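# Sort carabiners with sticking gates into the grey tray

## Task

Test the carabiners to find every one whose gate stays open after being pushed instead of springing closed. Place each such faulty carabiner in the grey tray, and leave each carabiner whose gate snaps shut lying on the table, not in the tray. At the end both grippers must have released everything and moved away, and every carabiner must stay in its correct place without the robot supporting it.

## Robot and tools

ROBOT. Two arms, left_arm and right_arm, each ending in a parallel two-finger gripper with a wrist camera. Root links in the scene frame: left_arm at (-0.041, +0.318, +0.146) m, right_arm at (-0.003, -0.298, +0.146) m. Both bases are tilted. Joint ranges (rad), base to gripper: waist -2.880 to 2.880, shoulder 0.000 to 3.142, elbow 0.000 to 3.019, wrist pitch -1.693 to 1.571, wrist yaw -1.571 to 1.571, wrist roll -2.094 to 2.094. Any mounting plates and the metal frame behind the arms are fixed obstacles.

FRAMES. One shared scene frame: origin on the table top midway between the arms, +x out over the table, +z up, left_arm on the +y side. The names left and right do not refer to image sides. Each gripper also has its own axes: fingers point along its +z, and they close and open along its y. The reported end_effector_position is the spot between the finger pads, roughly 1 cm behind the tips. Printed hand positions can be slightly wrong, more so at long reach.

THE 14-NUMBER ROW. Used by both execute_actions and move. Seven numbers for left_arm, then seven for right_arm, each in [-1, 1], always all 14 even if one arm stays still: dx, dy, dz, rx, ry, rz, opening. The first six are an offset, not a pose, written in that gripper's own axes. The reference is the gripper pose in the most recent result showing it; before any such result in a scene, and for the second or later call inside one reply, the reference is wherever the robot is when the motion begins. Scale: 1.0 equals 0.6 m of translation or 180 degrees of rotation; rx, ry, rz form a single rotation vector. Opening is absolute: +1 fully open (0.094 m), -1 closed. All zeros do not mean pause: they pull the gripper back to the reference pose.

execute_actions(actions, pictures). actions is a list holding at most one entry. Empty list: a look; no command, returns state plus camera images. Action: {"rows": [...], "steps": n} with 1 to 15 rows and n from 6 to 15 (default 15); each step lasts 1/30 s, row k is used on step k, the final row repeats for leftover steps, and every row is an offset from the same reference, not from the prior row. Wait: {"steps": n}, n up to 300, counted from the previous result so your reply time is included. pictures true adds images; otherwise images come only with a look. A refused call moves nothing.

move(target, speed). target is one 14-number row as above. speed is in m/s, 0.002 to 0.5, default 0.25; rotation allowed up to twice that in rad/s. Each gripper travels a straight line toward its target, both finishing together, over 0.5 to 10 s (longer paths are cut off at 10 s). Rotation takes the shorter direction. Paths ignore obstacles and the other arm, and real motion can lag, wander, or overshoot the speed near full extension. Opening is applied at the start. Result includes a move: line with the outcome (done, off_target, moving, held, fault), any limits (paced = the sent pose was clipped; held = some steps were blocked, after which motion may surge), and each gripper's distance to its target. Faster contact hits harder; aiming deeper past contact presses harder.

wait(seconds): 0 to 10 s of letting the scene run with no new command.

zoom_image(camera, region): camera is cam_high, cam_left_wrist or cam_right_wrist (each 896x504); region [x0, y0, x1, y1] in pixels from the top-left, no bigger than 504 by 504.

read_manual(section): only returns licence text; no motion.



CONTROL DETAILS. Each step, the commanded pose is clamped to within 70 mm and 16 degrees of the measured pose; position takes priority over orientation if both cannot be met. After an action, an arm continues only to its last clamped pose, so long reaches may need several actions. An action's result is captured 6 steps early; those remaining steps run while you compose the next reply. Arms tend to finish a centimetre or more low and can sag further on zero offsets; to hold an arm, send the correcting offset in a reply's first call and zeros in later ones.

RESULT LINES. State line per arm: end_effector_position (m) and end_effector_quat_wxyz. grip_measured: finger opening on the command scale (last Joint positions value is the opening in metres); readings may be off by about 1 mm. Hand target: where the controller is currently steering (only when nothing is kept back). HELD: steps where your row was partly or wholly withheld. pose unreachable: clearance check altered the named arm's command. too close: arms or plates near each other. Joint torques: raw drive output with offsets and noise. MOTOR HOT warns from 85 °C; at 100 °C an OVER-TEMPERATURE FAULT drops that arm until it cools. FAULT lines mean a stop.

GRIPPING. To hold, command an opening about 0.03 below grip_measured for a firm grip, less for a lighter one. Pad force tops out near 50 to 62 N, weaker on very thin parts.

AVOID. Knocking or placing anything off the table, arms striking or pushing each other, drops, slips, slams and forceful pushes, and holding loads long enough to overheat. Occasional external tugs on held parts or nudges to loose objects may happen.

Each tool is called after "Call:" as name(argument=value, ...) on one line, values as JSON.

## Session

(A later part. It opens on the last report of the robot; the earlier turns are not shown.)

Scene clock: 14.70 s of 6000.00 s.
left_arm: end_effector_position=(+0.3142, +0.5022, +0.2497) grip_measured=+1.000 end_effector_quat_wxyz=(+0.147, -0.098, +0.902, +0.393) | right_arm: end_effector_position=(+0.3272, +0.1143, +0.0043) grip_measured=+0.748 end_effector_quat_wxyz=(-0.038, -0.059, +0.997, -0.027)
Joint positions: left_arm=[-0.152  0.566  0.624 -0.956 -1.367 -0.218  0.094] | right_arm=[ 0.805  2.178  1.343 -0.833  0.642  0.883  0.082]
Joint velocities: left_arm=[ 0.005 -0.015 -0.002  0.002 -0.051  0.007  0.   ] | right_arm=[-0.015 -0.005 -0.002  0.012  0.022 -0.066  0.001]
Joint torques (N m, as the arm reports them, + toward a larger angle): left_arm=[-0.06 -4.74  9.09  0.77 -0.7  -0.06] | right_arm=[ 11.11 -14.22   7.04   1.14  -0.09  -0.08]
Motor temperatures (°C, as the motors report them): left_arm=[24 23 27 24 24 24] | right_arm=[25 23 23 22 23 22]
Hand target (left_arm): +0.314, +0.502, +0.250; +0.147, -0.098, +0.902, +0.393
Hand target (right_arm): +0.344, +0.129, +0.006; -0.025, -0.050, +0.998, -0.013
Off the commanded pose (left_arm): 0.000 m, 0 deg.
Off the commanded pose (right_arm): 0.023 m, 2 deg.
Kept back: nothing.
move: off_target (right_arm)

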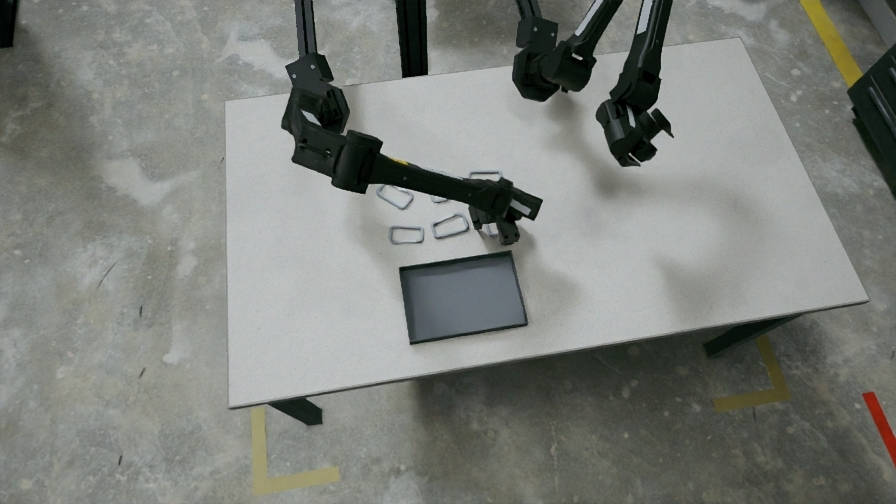

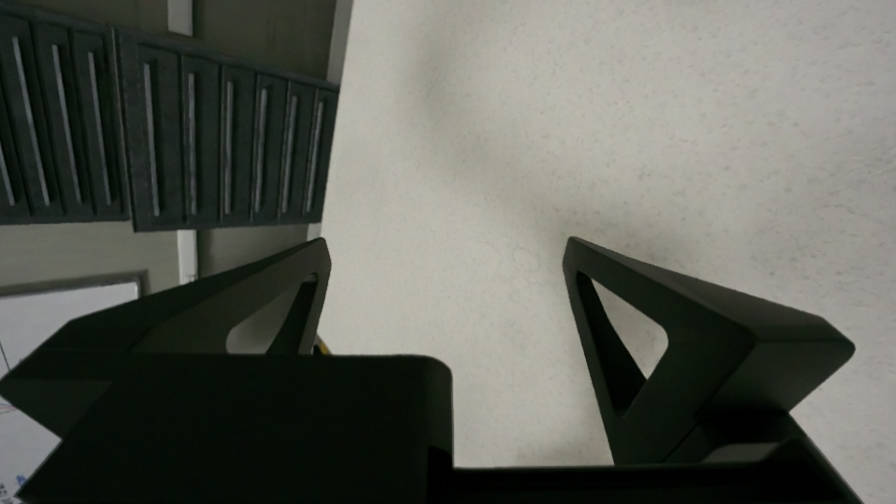

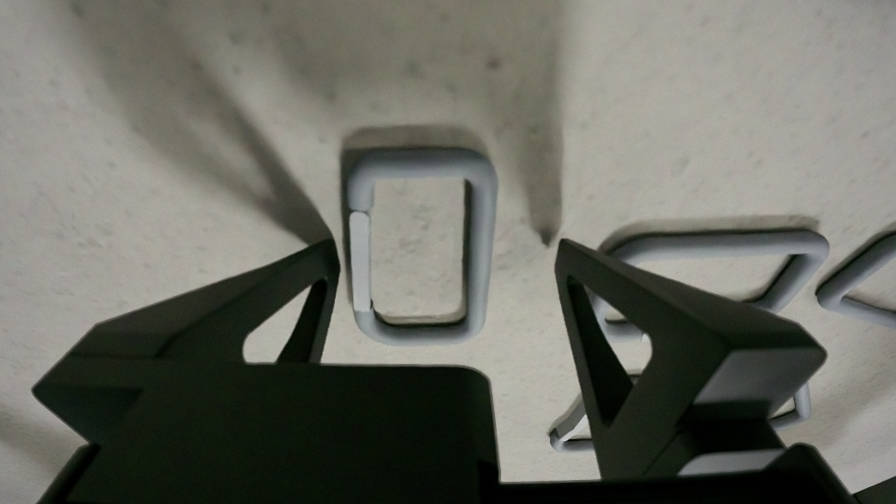

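Call:
move(target=[0,0,0,0,0,0,1, 0,0,0,0,0,0,-0.2])

Call:
move(target=[0,0,0,0,0,0,1, 0,0,0,0,0,0,0.7])

Scene clock: 15.63 s of 6000.00 s.
left_arm: end_effector_position=(+0.3142, +0.5022, +0.2497) grip_measured=+1.000 end_effector_quat_wxyz=(+0.147, -0.098, +0.902, +0.393) | right_arm: end_effector_position=(+0.3272, +0.1143, +0.0043) grip_measured=-0.186 end_effector_quat_wxyz=(-0.038, -0.060, +0.997, -0.027)
Joint positions: left_arm=[-0.152  0.566  0.624 -0.956 -1.367 -0.218  0.094] | right_arm=[ 0.805  2.178  1.343 -0.833  0.642  0.881  0.038]
Joint velocities: left_arm=[ 0.005 -0.005 -0.007 -0.017 -0.081 -0.037  0.   ] | right_arm=[ 0.005 -0.005 -0.002 -0.007  0.037  0.095 -0.   ]
Joint torques (N m, as the arm reports them, + toward a larger angle): left_arm=[ 0.01 -4.72  9.11  0.77 -0.7  -0.06] | right_arm=[ 11.24 -14.65   4.45   0.31  -0.22   0.03]
Motor temperatures (°C, as the motors report them): left_arm=[24 23 27 24 24 24] | right_arm=[25 23 23 22 23 22]
Hand target (left_arm): +0.314, +0.502, +0.250; +0.147, -0.098, +0.902, +0.393
Hand target (right_arm): +0.327, +0.114, +0.004; -0.038, -0.059, +0.997, -0.027
Off the commanded pose (left_arm): 0.000 m, 0 deg.
Off the commanded pose (right_arm): 0.000 m, 0 deg.
Kept back: nothing.
move: done

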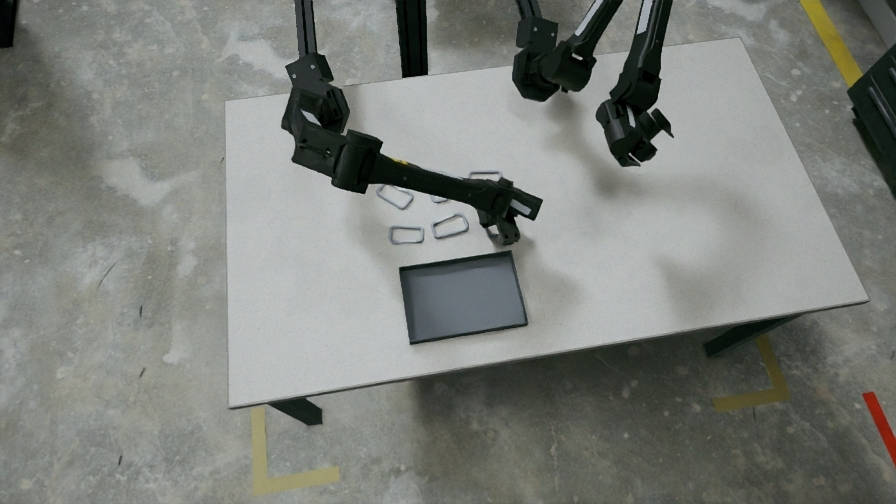

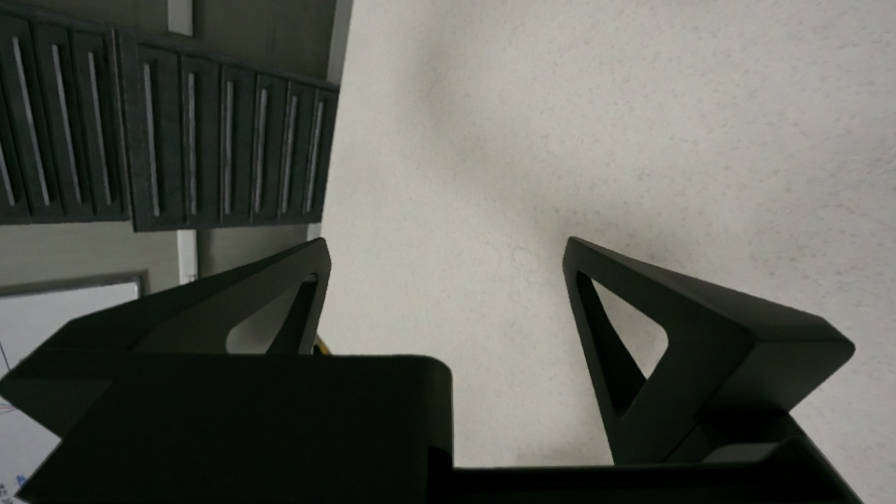

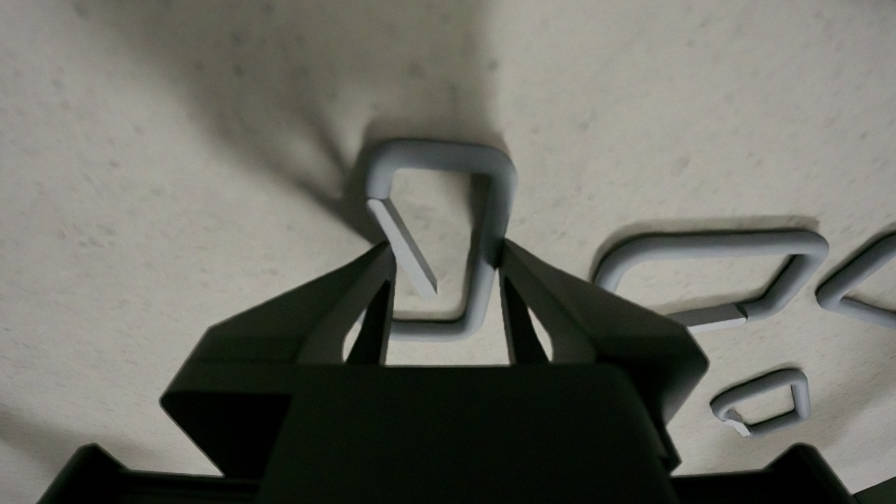

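Scene clock: 16.13 s of 6000.00 s.
left_arm: end_effector_position=(+0.3142, +0.5022, +0.2497) grip_measured=+1.000 end_effector_quat_wxyz=(+0.147, -0.098, +0.902, +0.393) | right_arm: end_effector_position=(+0.3272, +0.1143, +0.0043) grip_measured=+0.697 end_effector_quat_wxyz=(-0.038, -0.060, +0.997, -0.027)
Joint positions: left_arm=[-0.152  0.566  0.624 -0.956 -1.367 -0.218  0.094] | right_arm=[ 0.805  2.178  1.343 -0.833  0.642  0.881  0.08 ]
Joint velocities: left_arm=[-0.005 -0.005 -0.007 -0.012  0.007  0.022  0.   ] | right_arm=[ 0.015 -0.015  0.002 -0.002 -0.037 -0.051 -0.   ]
Joint torques (N m, as the arm reports them, + toward a larger angle): left_arm=[ 0.01 -4.75  9.09  0.77 -0.7  -0.06] | right_arm=[ 10.89 -14.7    4.54   0.24  -0.18   0.03]
Motor temperatures (°C, as the motors report them): left_arm=[24 23 27 24 24 24] | right_arm=[25 23 23 22 23 22]
Hand target (left_arm): +0.314, +0.502, +0.250; +0.147, -0.098, +0.902, +0.393
Hand target (right_arm): +0.327, +0.114, +0.004; -0.038, -0.060, +0.997, -0.027
Off the commanded pose (left_arm): 0.000 m, 0 deg.
Off the commanded pose (right_arm): 0.000 m, 0 deg.
Kept back: nothing.
move: done

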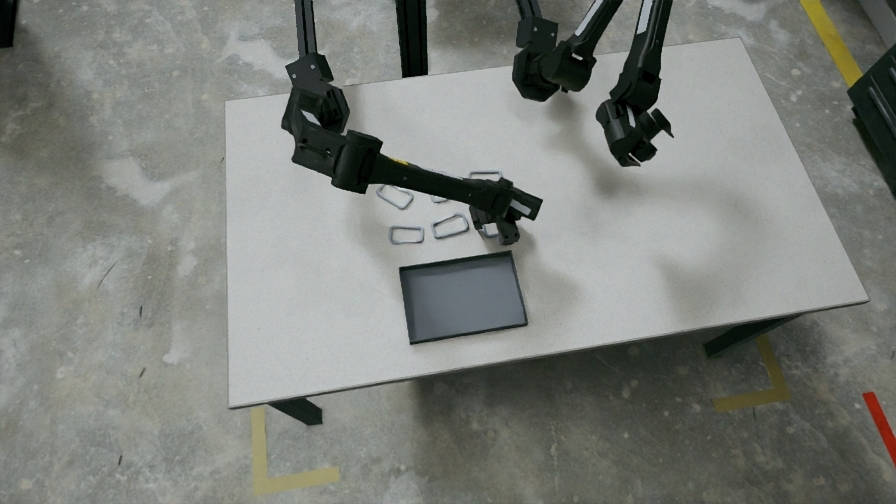

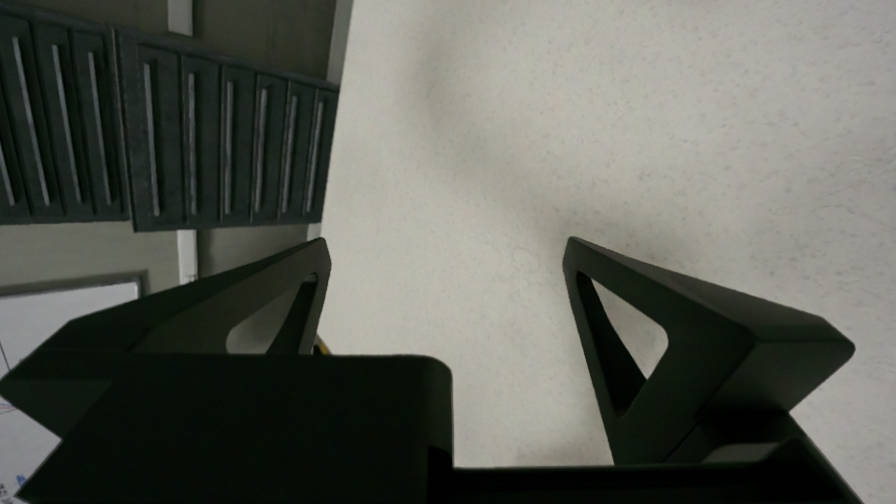

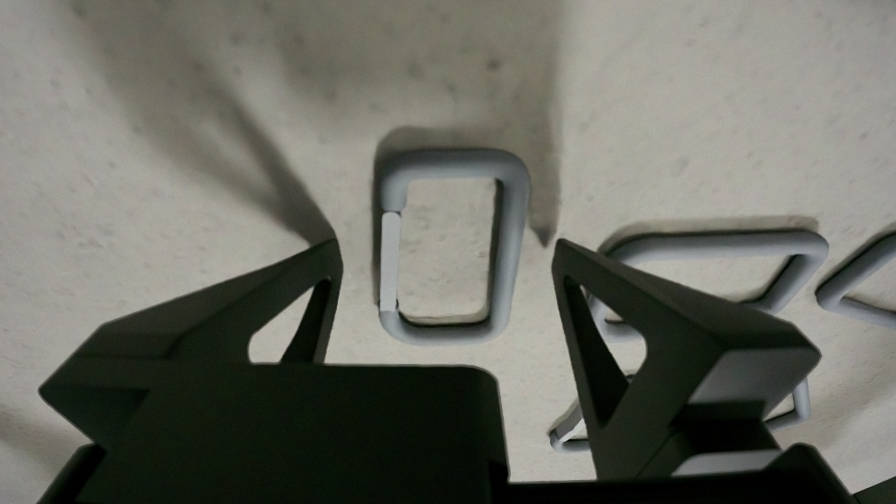

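Call:
move(target=[0,0,0,0,0,0,1, 0,0,-0.08,0,0,0,0.75], speed=0.2)

Call:
move(target=[0,0,0,0,0,0,1, 0.0,-0.165,-0.01,0,-0.04,-0.517,0.75], speed=0.5)

Scene clock: 17.27 s of 6000.00 s.
left_arm: end_effector_position=(+0.3142, +0.5022, +0.2497) grip_measured=+1.000 end_effector_quat_wxyz=(+0.147, -0.098, +0.902, +0.393) | right_arm: end_effector_position=(+0.3202, +0.1063, +0.0317) grip_measured=+0.748 end_effector_quat_wxyz=(-0.047, -0.069, +0.996, -0.041)
Joint positions: left_arm=[-0.152  0.566  0.624 -0.956 -1.367 -0.218  0.094] | right_arm=[ 0.838  2.142  1.343 -0.937  0.639  0.931  0.082]
Joint velocities: left_arm=[-0.005 -0.005 -0.007 -0.007 -0.066 -0.037  0.   ] | right_arm=[-0.015 -0.034 -0.007 -0.012 -0.022  0.081  0.001]
Joint torques (N m, as the arm reports them, + toward a larger angle): left_arm=[ 0.02 -4.76  9.1   0.77 -0.71 -0.05] | right_arm=[ 12.27 -16.43   6.39  -0.51  -0.3    0.09]
Motor temperatures (°C, as the motors report them): left_arm=[24 23 27 24 25 24] | right_arm=[25 23 23 22 23 22]
Hand target (left_arm): +0.314, +0.502, +0.250; +0.147, -0.098, +0.902, +0.393
Hand target (right_arm): +0.331, +0.117, +0.052; -0.038, -0.060, +0.997, -0.027
Off the commanded pose (left_arm): 0.000 m, 0 deg.
Off the commanded pose (right_arm): 0.025 m, 2 deg.
Kept back: nothing.
move: off_target (right_arm)

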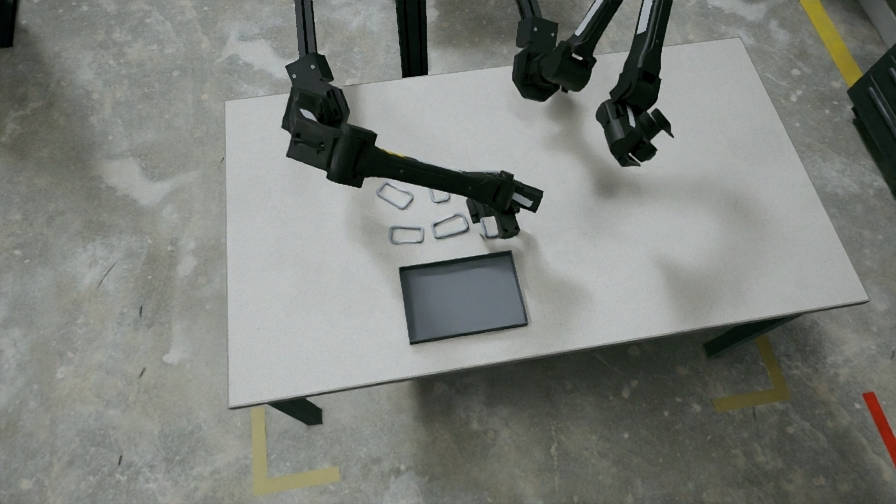

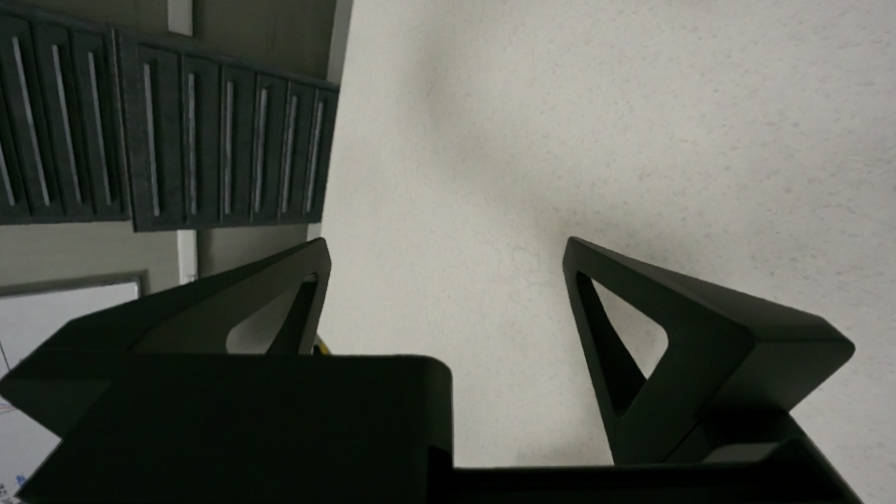

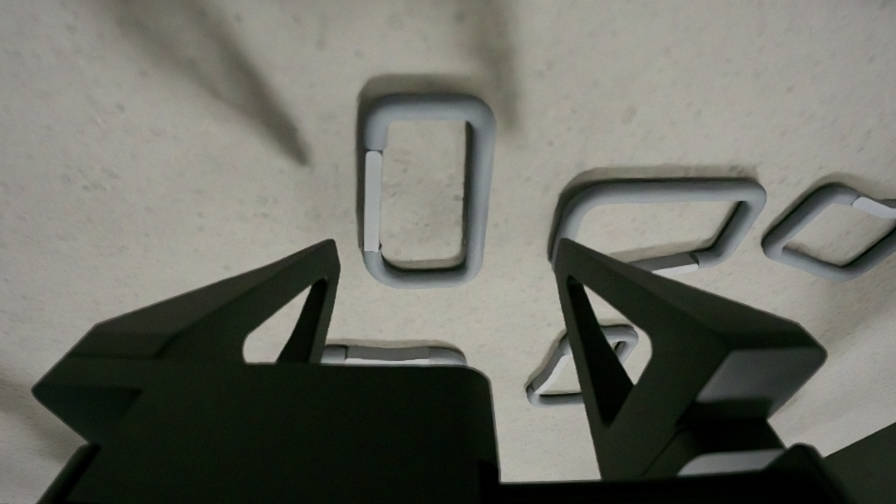

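Scene clock: 19.67 s of 6000.00 s.
left_arm: end_effector_position=(+0.3142, +0.5022, +0.2497) grip_measured=+1.000 end_effector_quat_wxyz=(+0.147, -0.098, +0.902, +0.393) | right_arm: end_effector_position=(+0.3239, +0.0118, +0.0412) grip_measured=+0.748 end_effector_quat_wxyz=(+0.018, +0.776, -0.630, -0.008)
Joint positions: left_arm=[-0.152  0.566  0.624 -0.956 -1.367 -0.218  0.094] | right_arm=[ 0.756  1.87   1.012 -0.706  0.651 -0.878  0.082]
Joint velocities: left_arm=[-0.015 -0.005 -0.002 -0.027 -0.022 -0.022  0.   ] | right_arm=[ 0.015 -0.024  0.002  0.007 -0.022 -0.022  0.001]
Joint torques (N m, as the arm reports them, + toward a larger angle): left_arm=[ 0.03 -4.75  9.1   0.77 -0.7  -0.06] | right_arm=[  8.17 -13.54   3.81   1.23  -0.45  -0.13]
Motor temperatures (°C, as the motors report them): left_arm=[24 23 27 24 25 24] | right_arm=[25 23 23 22 23 22]
Hand target (left_arm): +0.314, +0.502, +0.250; +0.147, -0.098, +0.902, +0.393
Hand target (right_arm): +0.333, +0.009, +0.045; +0.007, +0.771, -0.636, -0.010
Off the commanded pose (left_arm): 0.000 m, 0 deg.
Off the commanded pose (right_arm): 0.012 m, 2 deg.
Kept back: nothing.
move: off_target (right_arm)

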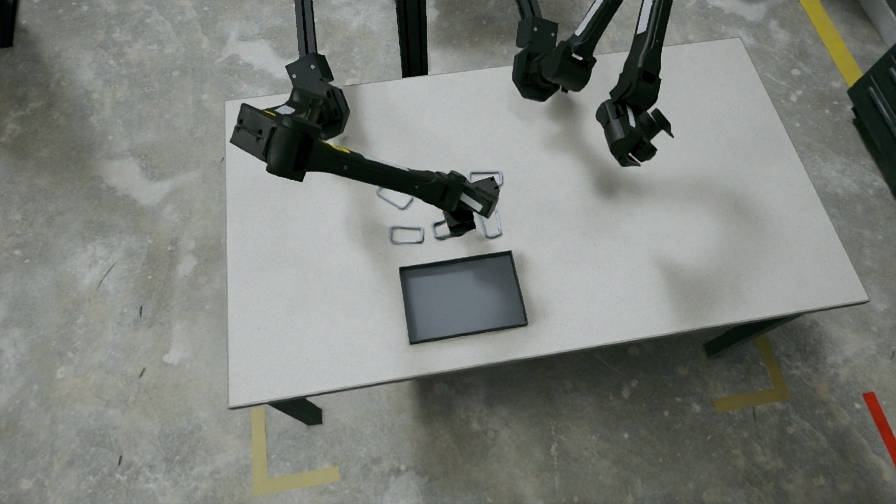

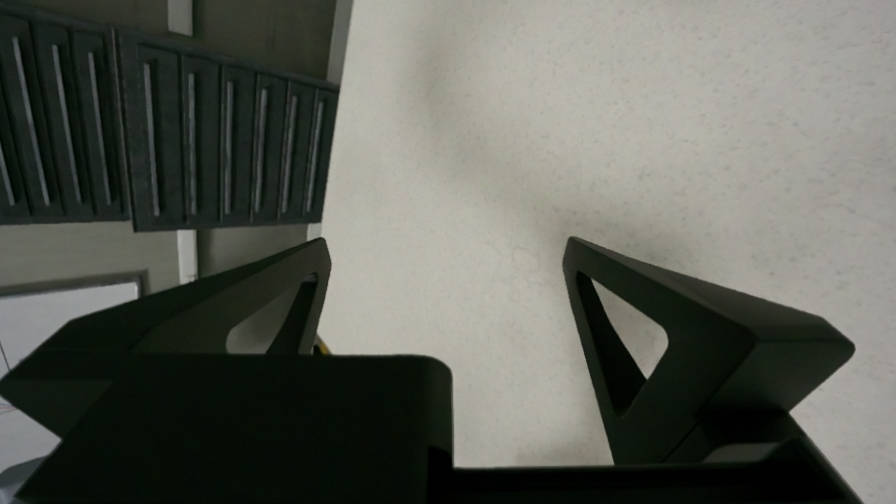

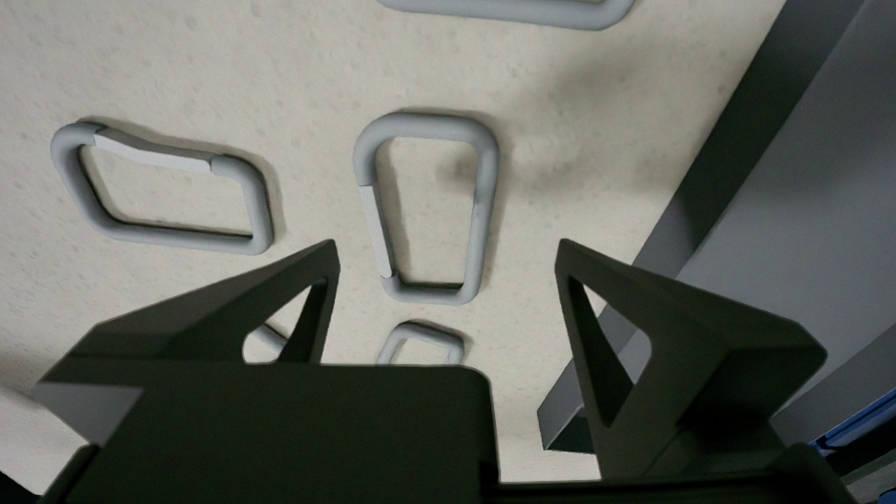

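Call:
move(target=[0,0,0,0,0,0,1, 0.027,0.012,0.068,0,0,0,0.75], speed=0.1)

Scene clock: 20.73 s of 6000.00 s.
left_arm: end_effector_position=(+0.3142, +0.5022, +0.2497) grip_measured=+1.000 end_effector_quat_wxyz=(+0.147, -0.098, +0.902, +0.393) | right_arm: end_effector_position=(+0.3206, -0.0070, +0.0062) grip_measured=+0.748 end_effector_quat_wxyz=(+0.020, +0.773, -0.634, -0.007)
Joint positions: left_arm=[-0.152  0.566  0.624 -0.956 -1.367 -0.218  0.094] | right_arm=[ 0.69   1.89   0.952 -0.579  0.651 -0.95   0.082]
Joint velocities: left_arm=[-0.005 -0.015 -0.002 -0.012 -0.022 -0.007  0.   ] | right_arm=[-0.015  0.015  0.022  0.002 -0.037  0.007 -0.001]
Joint torques (N m, as the arm reports them, + toward a larger angle): left_arm=[ 0.02 -4.72  9.1   0.77 -0.7  -0.06] | right_arm=[  8.21 -10.73   3.39   1.32  -0.45  -0.09]
Motor temperatures (°C, as the motors report them): left_arm=[24 23 27 24 25 24] | right_arm=[25 23 23 22 23 22]
Hand target (left_arm): +0.314, +0.502, +0.250; +0.147, -0.098, +0.902, +0.393
Hand target (right_arm): +0.318, -0.006, +0.001; +0.019, +0.776, -0.630, -0.008
Off the commanded pose (left_arm): 0.000 m, 0 deg.
Off the commanded pose (right_arm): 0.006 m, 1 deg.
Kept back: nothing.
move: done

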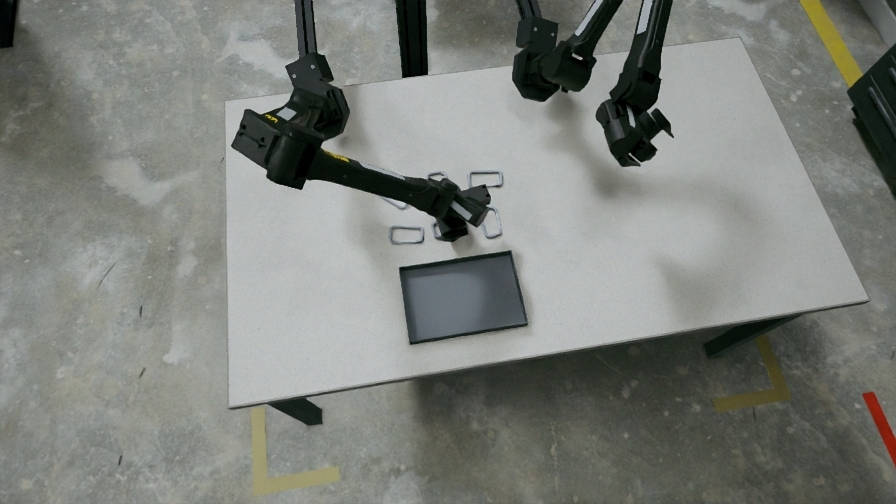

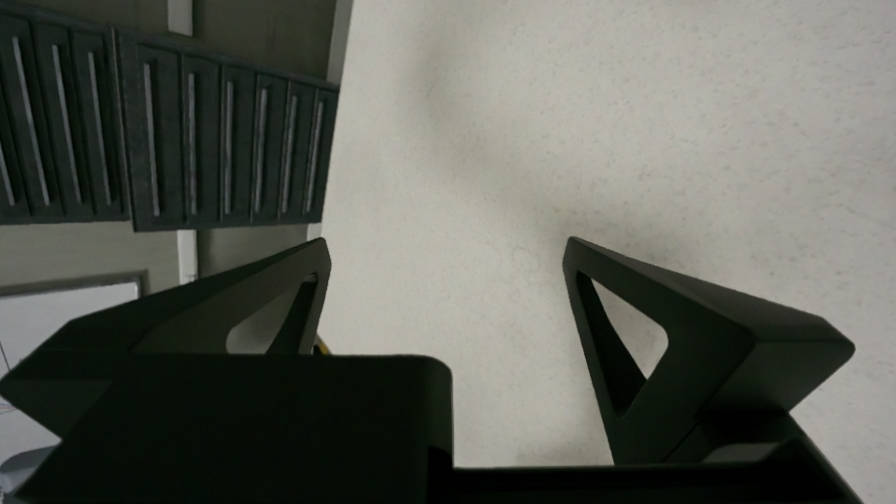

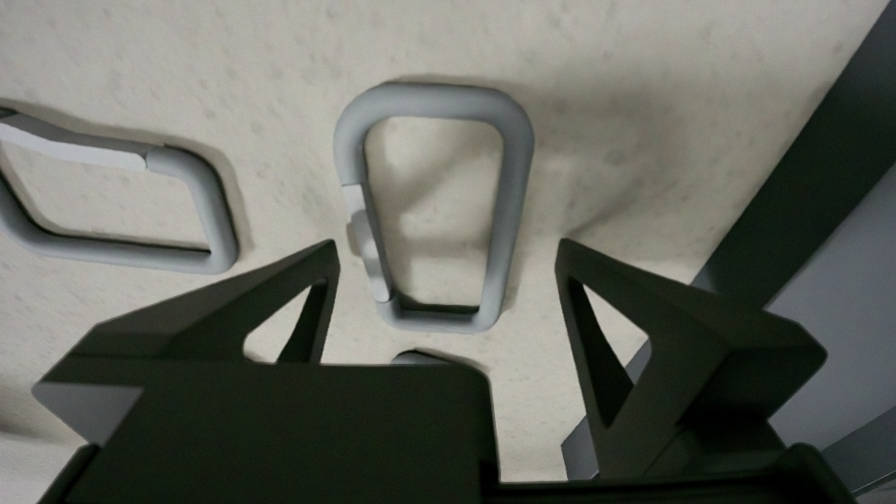

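Call:
move(target=[0,0,0,0,0,0,1, 0,0,0.013,0,0,0,0.75], speed=0.05)

Call:
move(target=[0,0,0,0,0,0,1, 0,0,0,0,0,0,-0.2])

Call:
move(target=[0,0,0,0,0,0,1, 0,0,0,0,0,0,0.75])

Scene clock: 21.67 s of 6000.00 s.
left_arm: end_effector_position=(+0.3142, +0.5022, +0.2497) grip_measured=+1.000 end_effector_quat_wxyz=(+0.147, -0.098, +0.902, +0.393) | right_arm: end_effector_position=(+0.3211, -0.0065, +0.0061) grip_measured=+0.748 end_effector_quat_wxyz=(+0.018, +0.773, -0.634, -0.007)
Joint positions: left_arm=[-0.152  0.566  0.624 -0.956 -1.367 -0.218  0.094] | right_arm=[ 0.69   1.89   0.952 -0.575  0.651 -0.952  0.082]
Joint velocities: left_arm=[-0.005 -0.015 -0.007  0.022  0.022 -0.022  0.   ] | right_arm=[-0.005 -0.005  0.002 -0.002  0.051 -0.022  0.   ]
Joint torques (N m, as the arm reports them, + toward a larger angle): left_arm=[-0.01 -4.77  9.09  0.77 -0.71 -0.06] | right_arm=[  7.79 -10.47   3.57   1.3   -0.33  -0.06]
Motor temperatures (°C, as the motors report them): left_arm=[24 23 27 24 25 24] | right_arm=[25 23 23 22 23 22]
Hand target (left_arm): +0.314, +0.502, +0.250; +0.147, -0.098, +0.902, +0.393
Hand target (right_arm): +0.320, -0.007, -0.001; +0.020, +0.773, -0.634, -0.007
Off the commanded pose (left_arm): 0.000 m, 0 deg.
Off the commanded pose (right_arm): 0.008 m, 0 deg.
Kept back: nothing.
move: done

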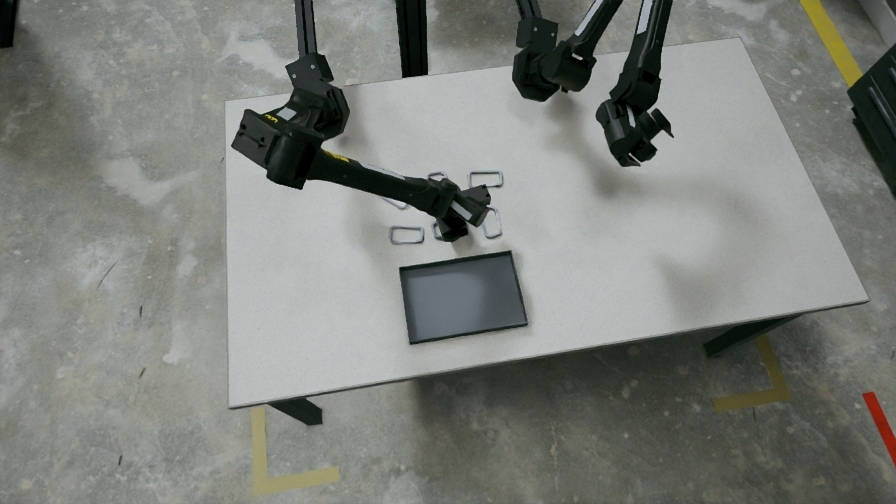

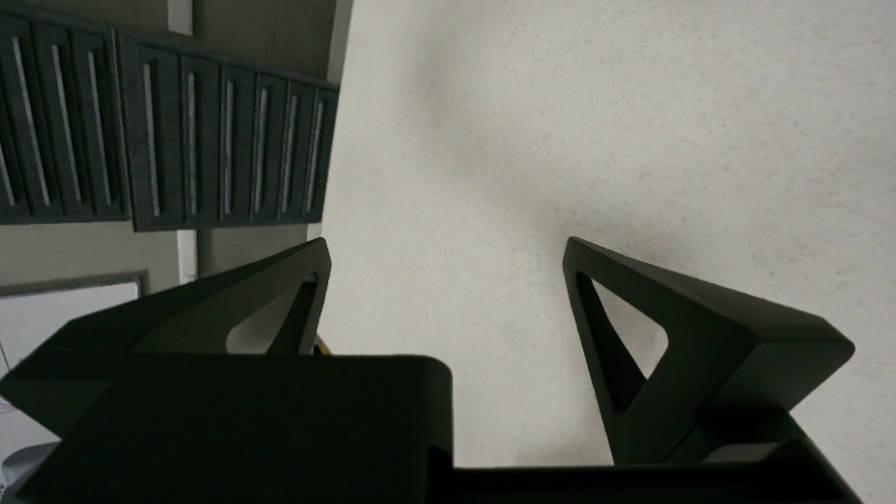

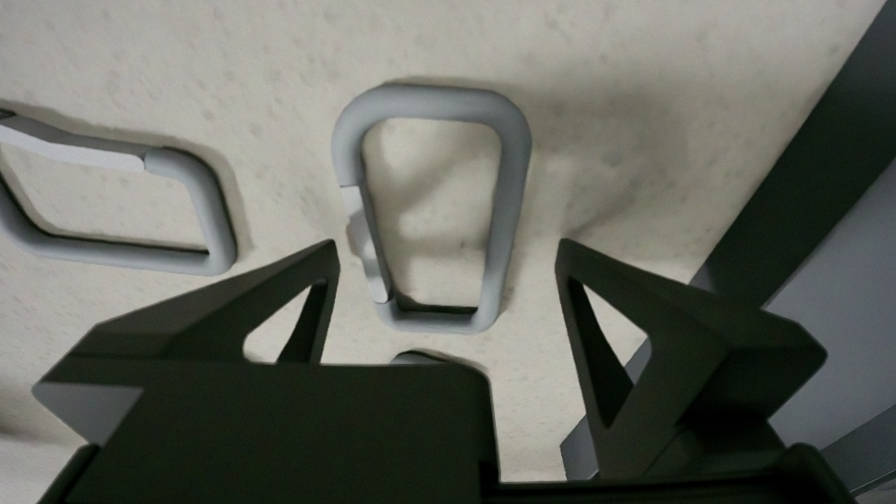

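Scene clock: 22.17 s of 6000.00 s.
left_arm: end_effector_position=(+0.3142, +0.5022, +0.2497) grip_measured=+1.000 end_effector_quat_wxyz=(+0.147, -0.098, +0.902, +0.393) | right_arm: end_effector_position=(+0.3211, -0.0065, +0.0061) grip_measured=-0.184 end_effector_quat_wxyz=(+0.018, +0.773, -0.634, -0.007)
Joint positions: left_arm=[-0.152  0.566  0.624 -0.956 -1.367 -0.218  0.094] | right_arm=[ 0.69   1.89   0.952 -0.575  0.651 -0.952  0.038]
Joint velocities: left_arm=[-0.015 -0.015  0.007 -0.007 -0.037  0.037  0.   ] | right_arm=[-0.005 -0.005 -0.017 -0.002  0.022  0.007 -0.   ]
Joint torques (N m, as the arm reports them, + toward a larger angle): left_arm=[ 0.   -4.73  9.09  0.76 -0.71 -0.06] | right_arm=[  8.5  -11.65   3.72   0.39  -0.31   0.03]
Motor temperatures (°C, as the motors report them): left_arm=[24 23 27 24 25 24] | right_arm=[25 23 23 22 23 22]
Hand target (left_arm): +0.314, +0.502, +0.250; +0.147, -0.098, +0.902, +0.393
Hand target (right_arm): +0.321, -0.006, +0.006; +0.018, +0.773, -0.634, -0.007
Off the commanded pose (left_arm): 0.000 m, 0 deg.
Off the commanded pose (right_arm): 0.000 m, 0 deg.
Kept back: nothing.
move: done

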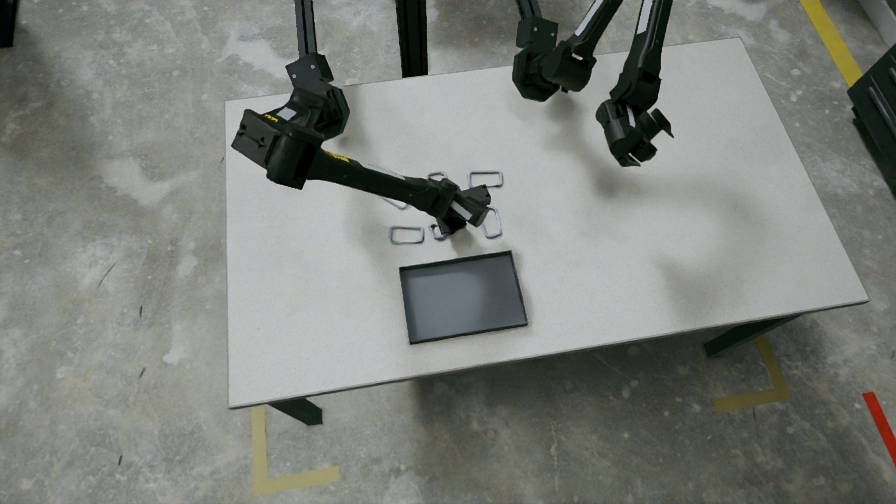

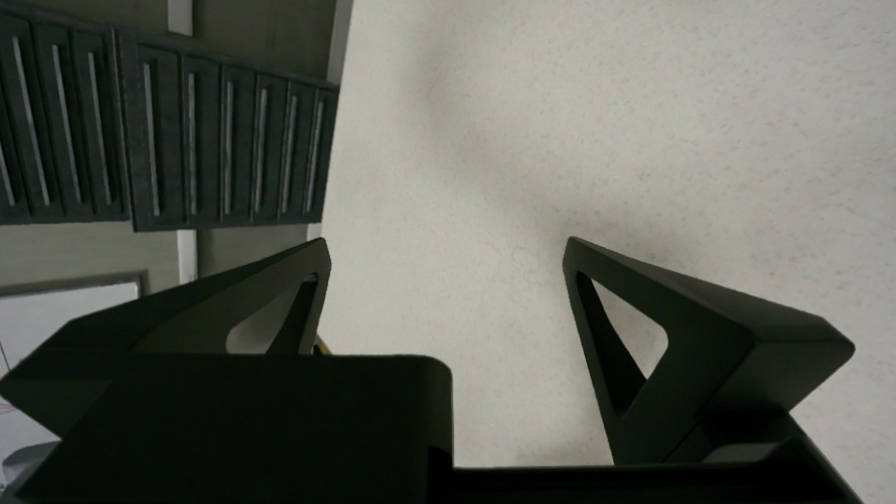

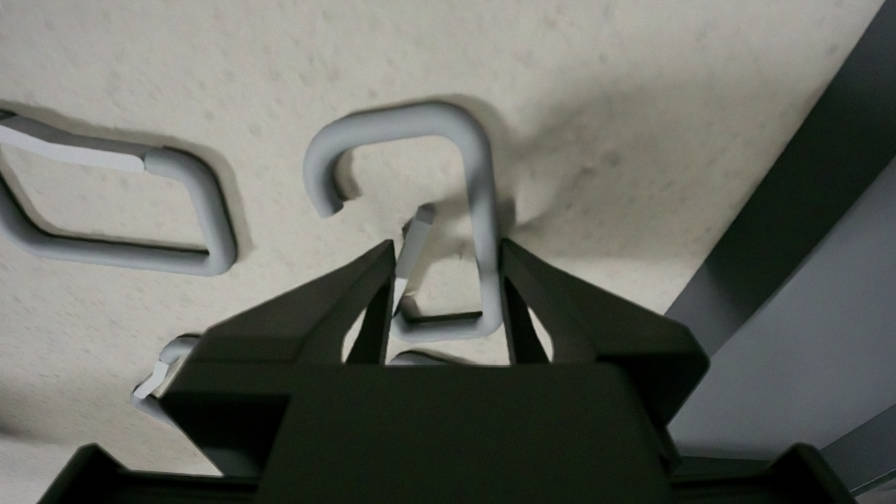

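Scene clock: 22.67 s of 6000.00 s.
left_arm: end_effector_position=(+0.3142, +0.5022, +0.2497) grip_measured=+1.000 end_effector_quat_wxyz=(+0.147, -0.098, +0.902, +0.393) | right_arm: end_effector_position=(+0.3211, -0.0065, +0.0061) grip_measured=+0.748 end_effector_quat_wxyz=(+0.018, +0.773, -0.634, -0.007)
Joint positions: left_arm=[-0.152  0.566  0.624 -0.956 -1.367 -0.218  0.094] | right_arm=[ 0.69   1.89   0.952 -0.575  0.651 -0.952  0.082]
Joint velocities: left_arm=[-0.005 -0.015 -0.002  0.017  0.037 -0.037  0.   ] | right_arm=[-0.015 -0.005  0.007  0.007 -0.037 -0.022  0.001]
Joint torques (N m, as the arm reports them, + toward a larger angle): left_arm=[-0.01 -4.73  9.1   0.76 -0.7  -0.06] | right_arm=[  8.76 -11.63   3.69   0.43  -0.29   0.02]
Motor temperatures (°C, as the motors report them): left_arm=[24 23 27 24 25 24] | right_arm=[25 23 23 22 23 22]
Hand target (left_arm): +0.314, +0.502, +0.250; +0.147, -0.098, +0.902, +0.393
Hand target (right_arm): +0.321, -0.007, +0.006; +0.018, +0.773, -0.634, -0.007
Off the commanded pose (left_arm): 0.000 m, 0 deg.
Off the commanded pose (right_arm): 0.000 m, 0 deg.
Kept back: nothing.
move: done

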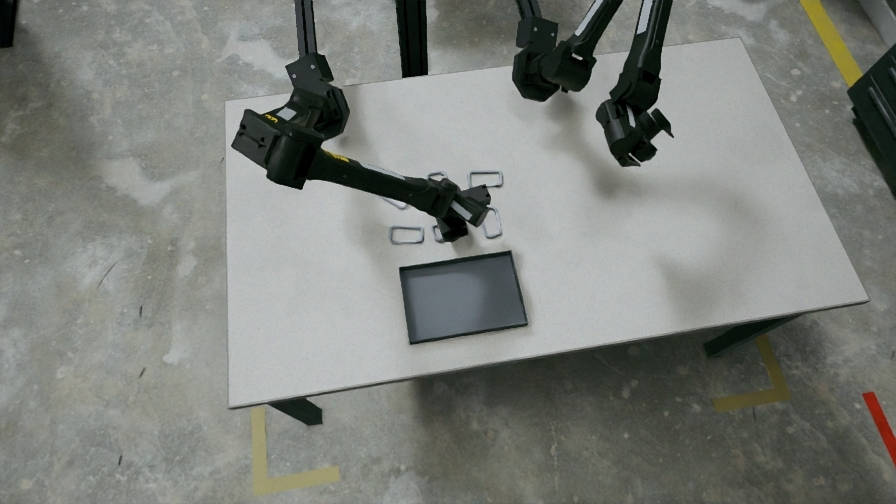

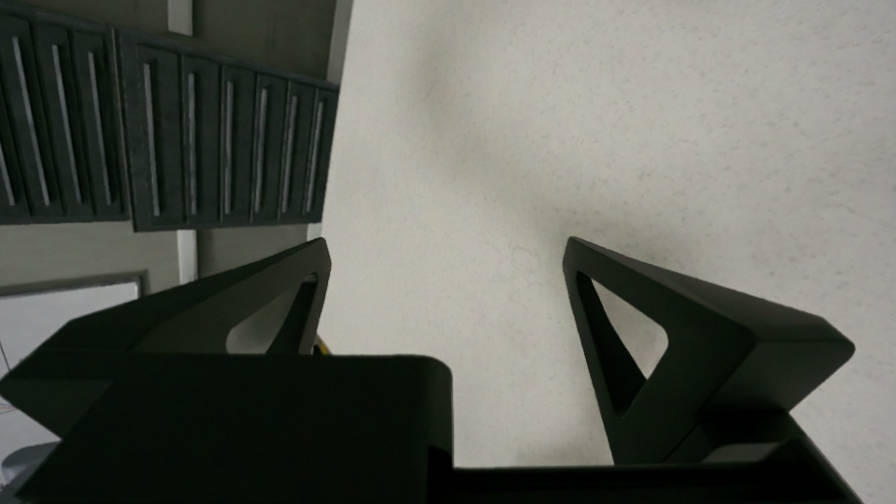

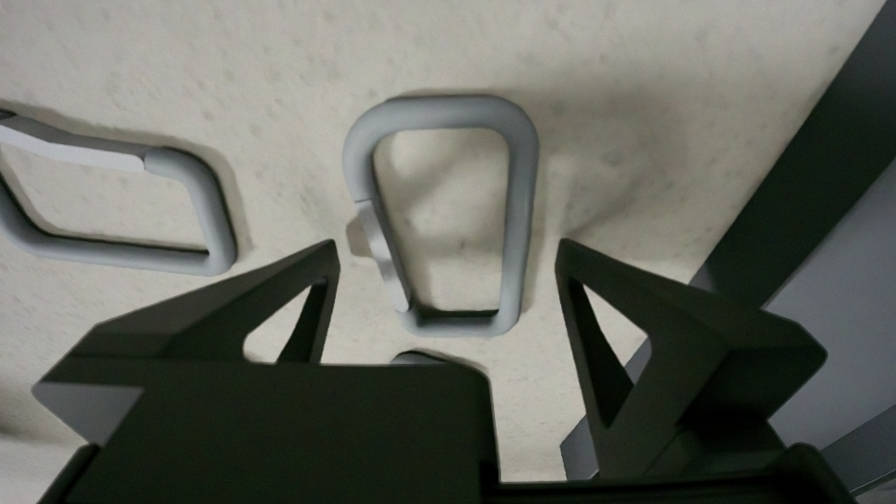

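Call:
execute_actions(actions=[])

Scene clock: 23.20 s of 6000.00 s.
left_arm: end_effector_position=(+0.3142, +0.5022, +0.2497) grip_measured=+1.000 end_effector_quat_wxyz=(+0.147, -0.098, +0.902, +0.393) | right_arm: end_effector_position=(+0.3211, -0.0065, +0.0061) grip_measured=+0.748 end_effector_quat_wxyz=(+0.018, +0.773, -0.634, -0.007)
Joint positions: left_arm=[-0.152  0.566  0.624 -0.956 -1.367 -0.218  0.094] | right_arm=[ 0.69   1.89   0.952 -0.575  0.651 -0.952  0.082]
Joint velocities: left_arm=[-0.015 -0.015 -0.022 -0.007 -0.081  0.051  0.   ] | right_arm=[-0.005 -0.015 -0.012 -0.002  0.007  0.022  0.   ]
Joint torques (N m, as the arm reports them, + toward a larger angle): left_arm=[ 0.   -4.76  9.09  0.77 -0.7  -0.06] | right_arm=[  8.71 -11.91   3.67   0.37  -0.31   0.02]
Motor temperatures (°C, as the motors report them): left_arm=[24 23 27 24 25 24] | right_arm=[25 23 23 22 23 22]
Hand target (left_arm): +0.314, +0.502, +0.250; +0.147, -0.098, +0.902, +0.393
Hand target (right_arm): +0.321, -0.007, +0.006; +0.018, +0.773, -0.634, -0.007
Off the commanded pose (left_arm): 0.000 m, 0 deg.
Off the commanded pose (right_arm): 0.000 m, 0 deg.
Kept back: nothing.
Steps of this call (steps 1 to 16: nothing new was sent). Readings (end_effector_position):
1: left_arm (+0.3142, +0.5022, +0.2497) | right_arm (+0.3211, -0.0065, +0.0061)
2: left_arm (+0.3142, +0.5022, +0.2497) | right_arm (+0.3211, -0.0065, +0.0061)
4: left_arm (+0.3142, +0.5022, +0.2497) | right_arm (+0.3211, -0.0065, +0.0061)
8: left_arm (+0.3142, +0.5022, +0.2497) | right_arm (+0.3211, -0.0065, +0.0061)
16: the state above

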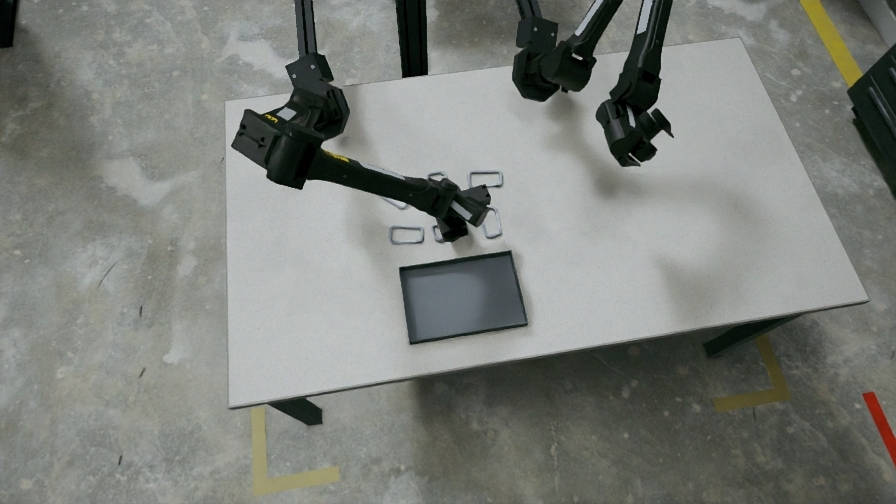

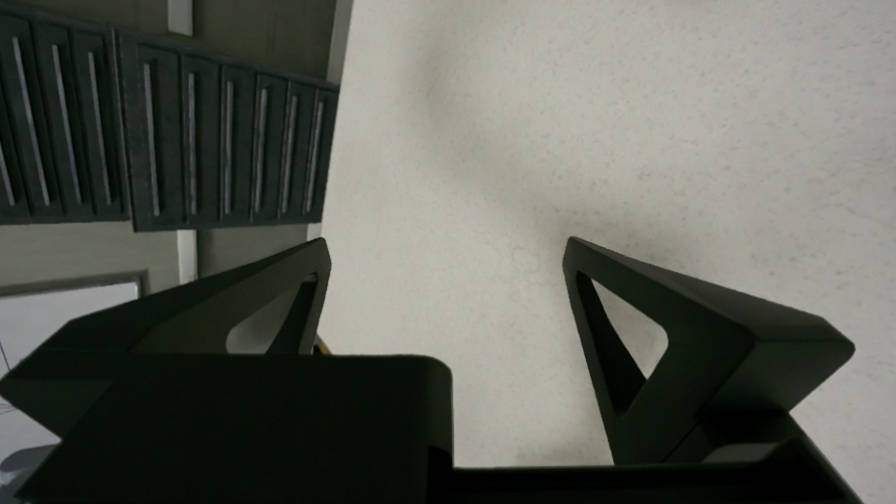

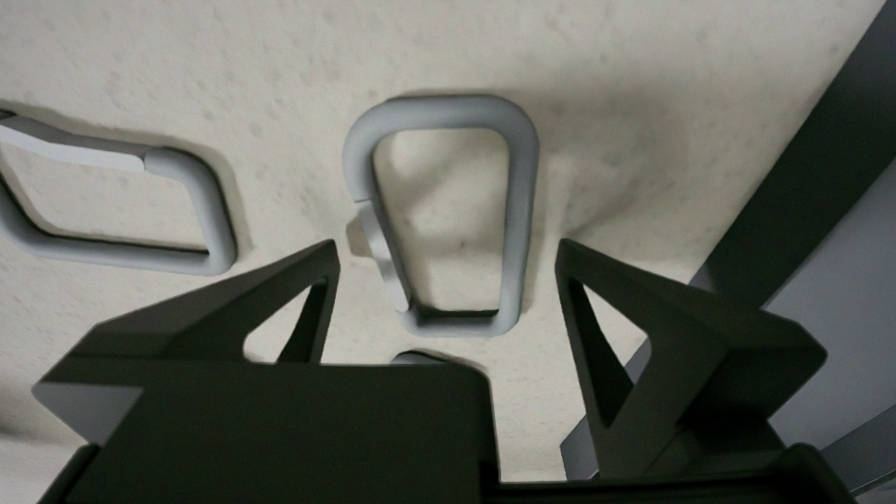

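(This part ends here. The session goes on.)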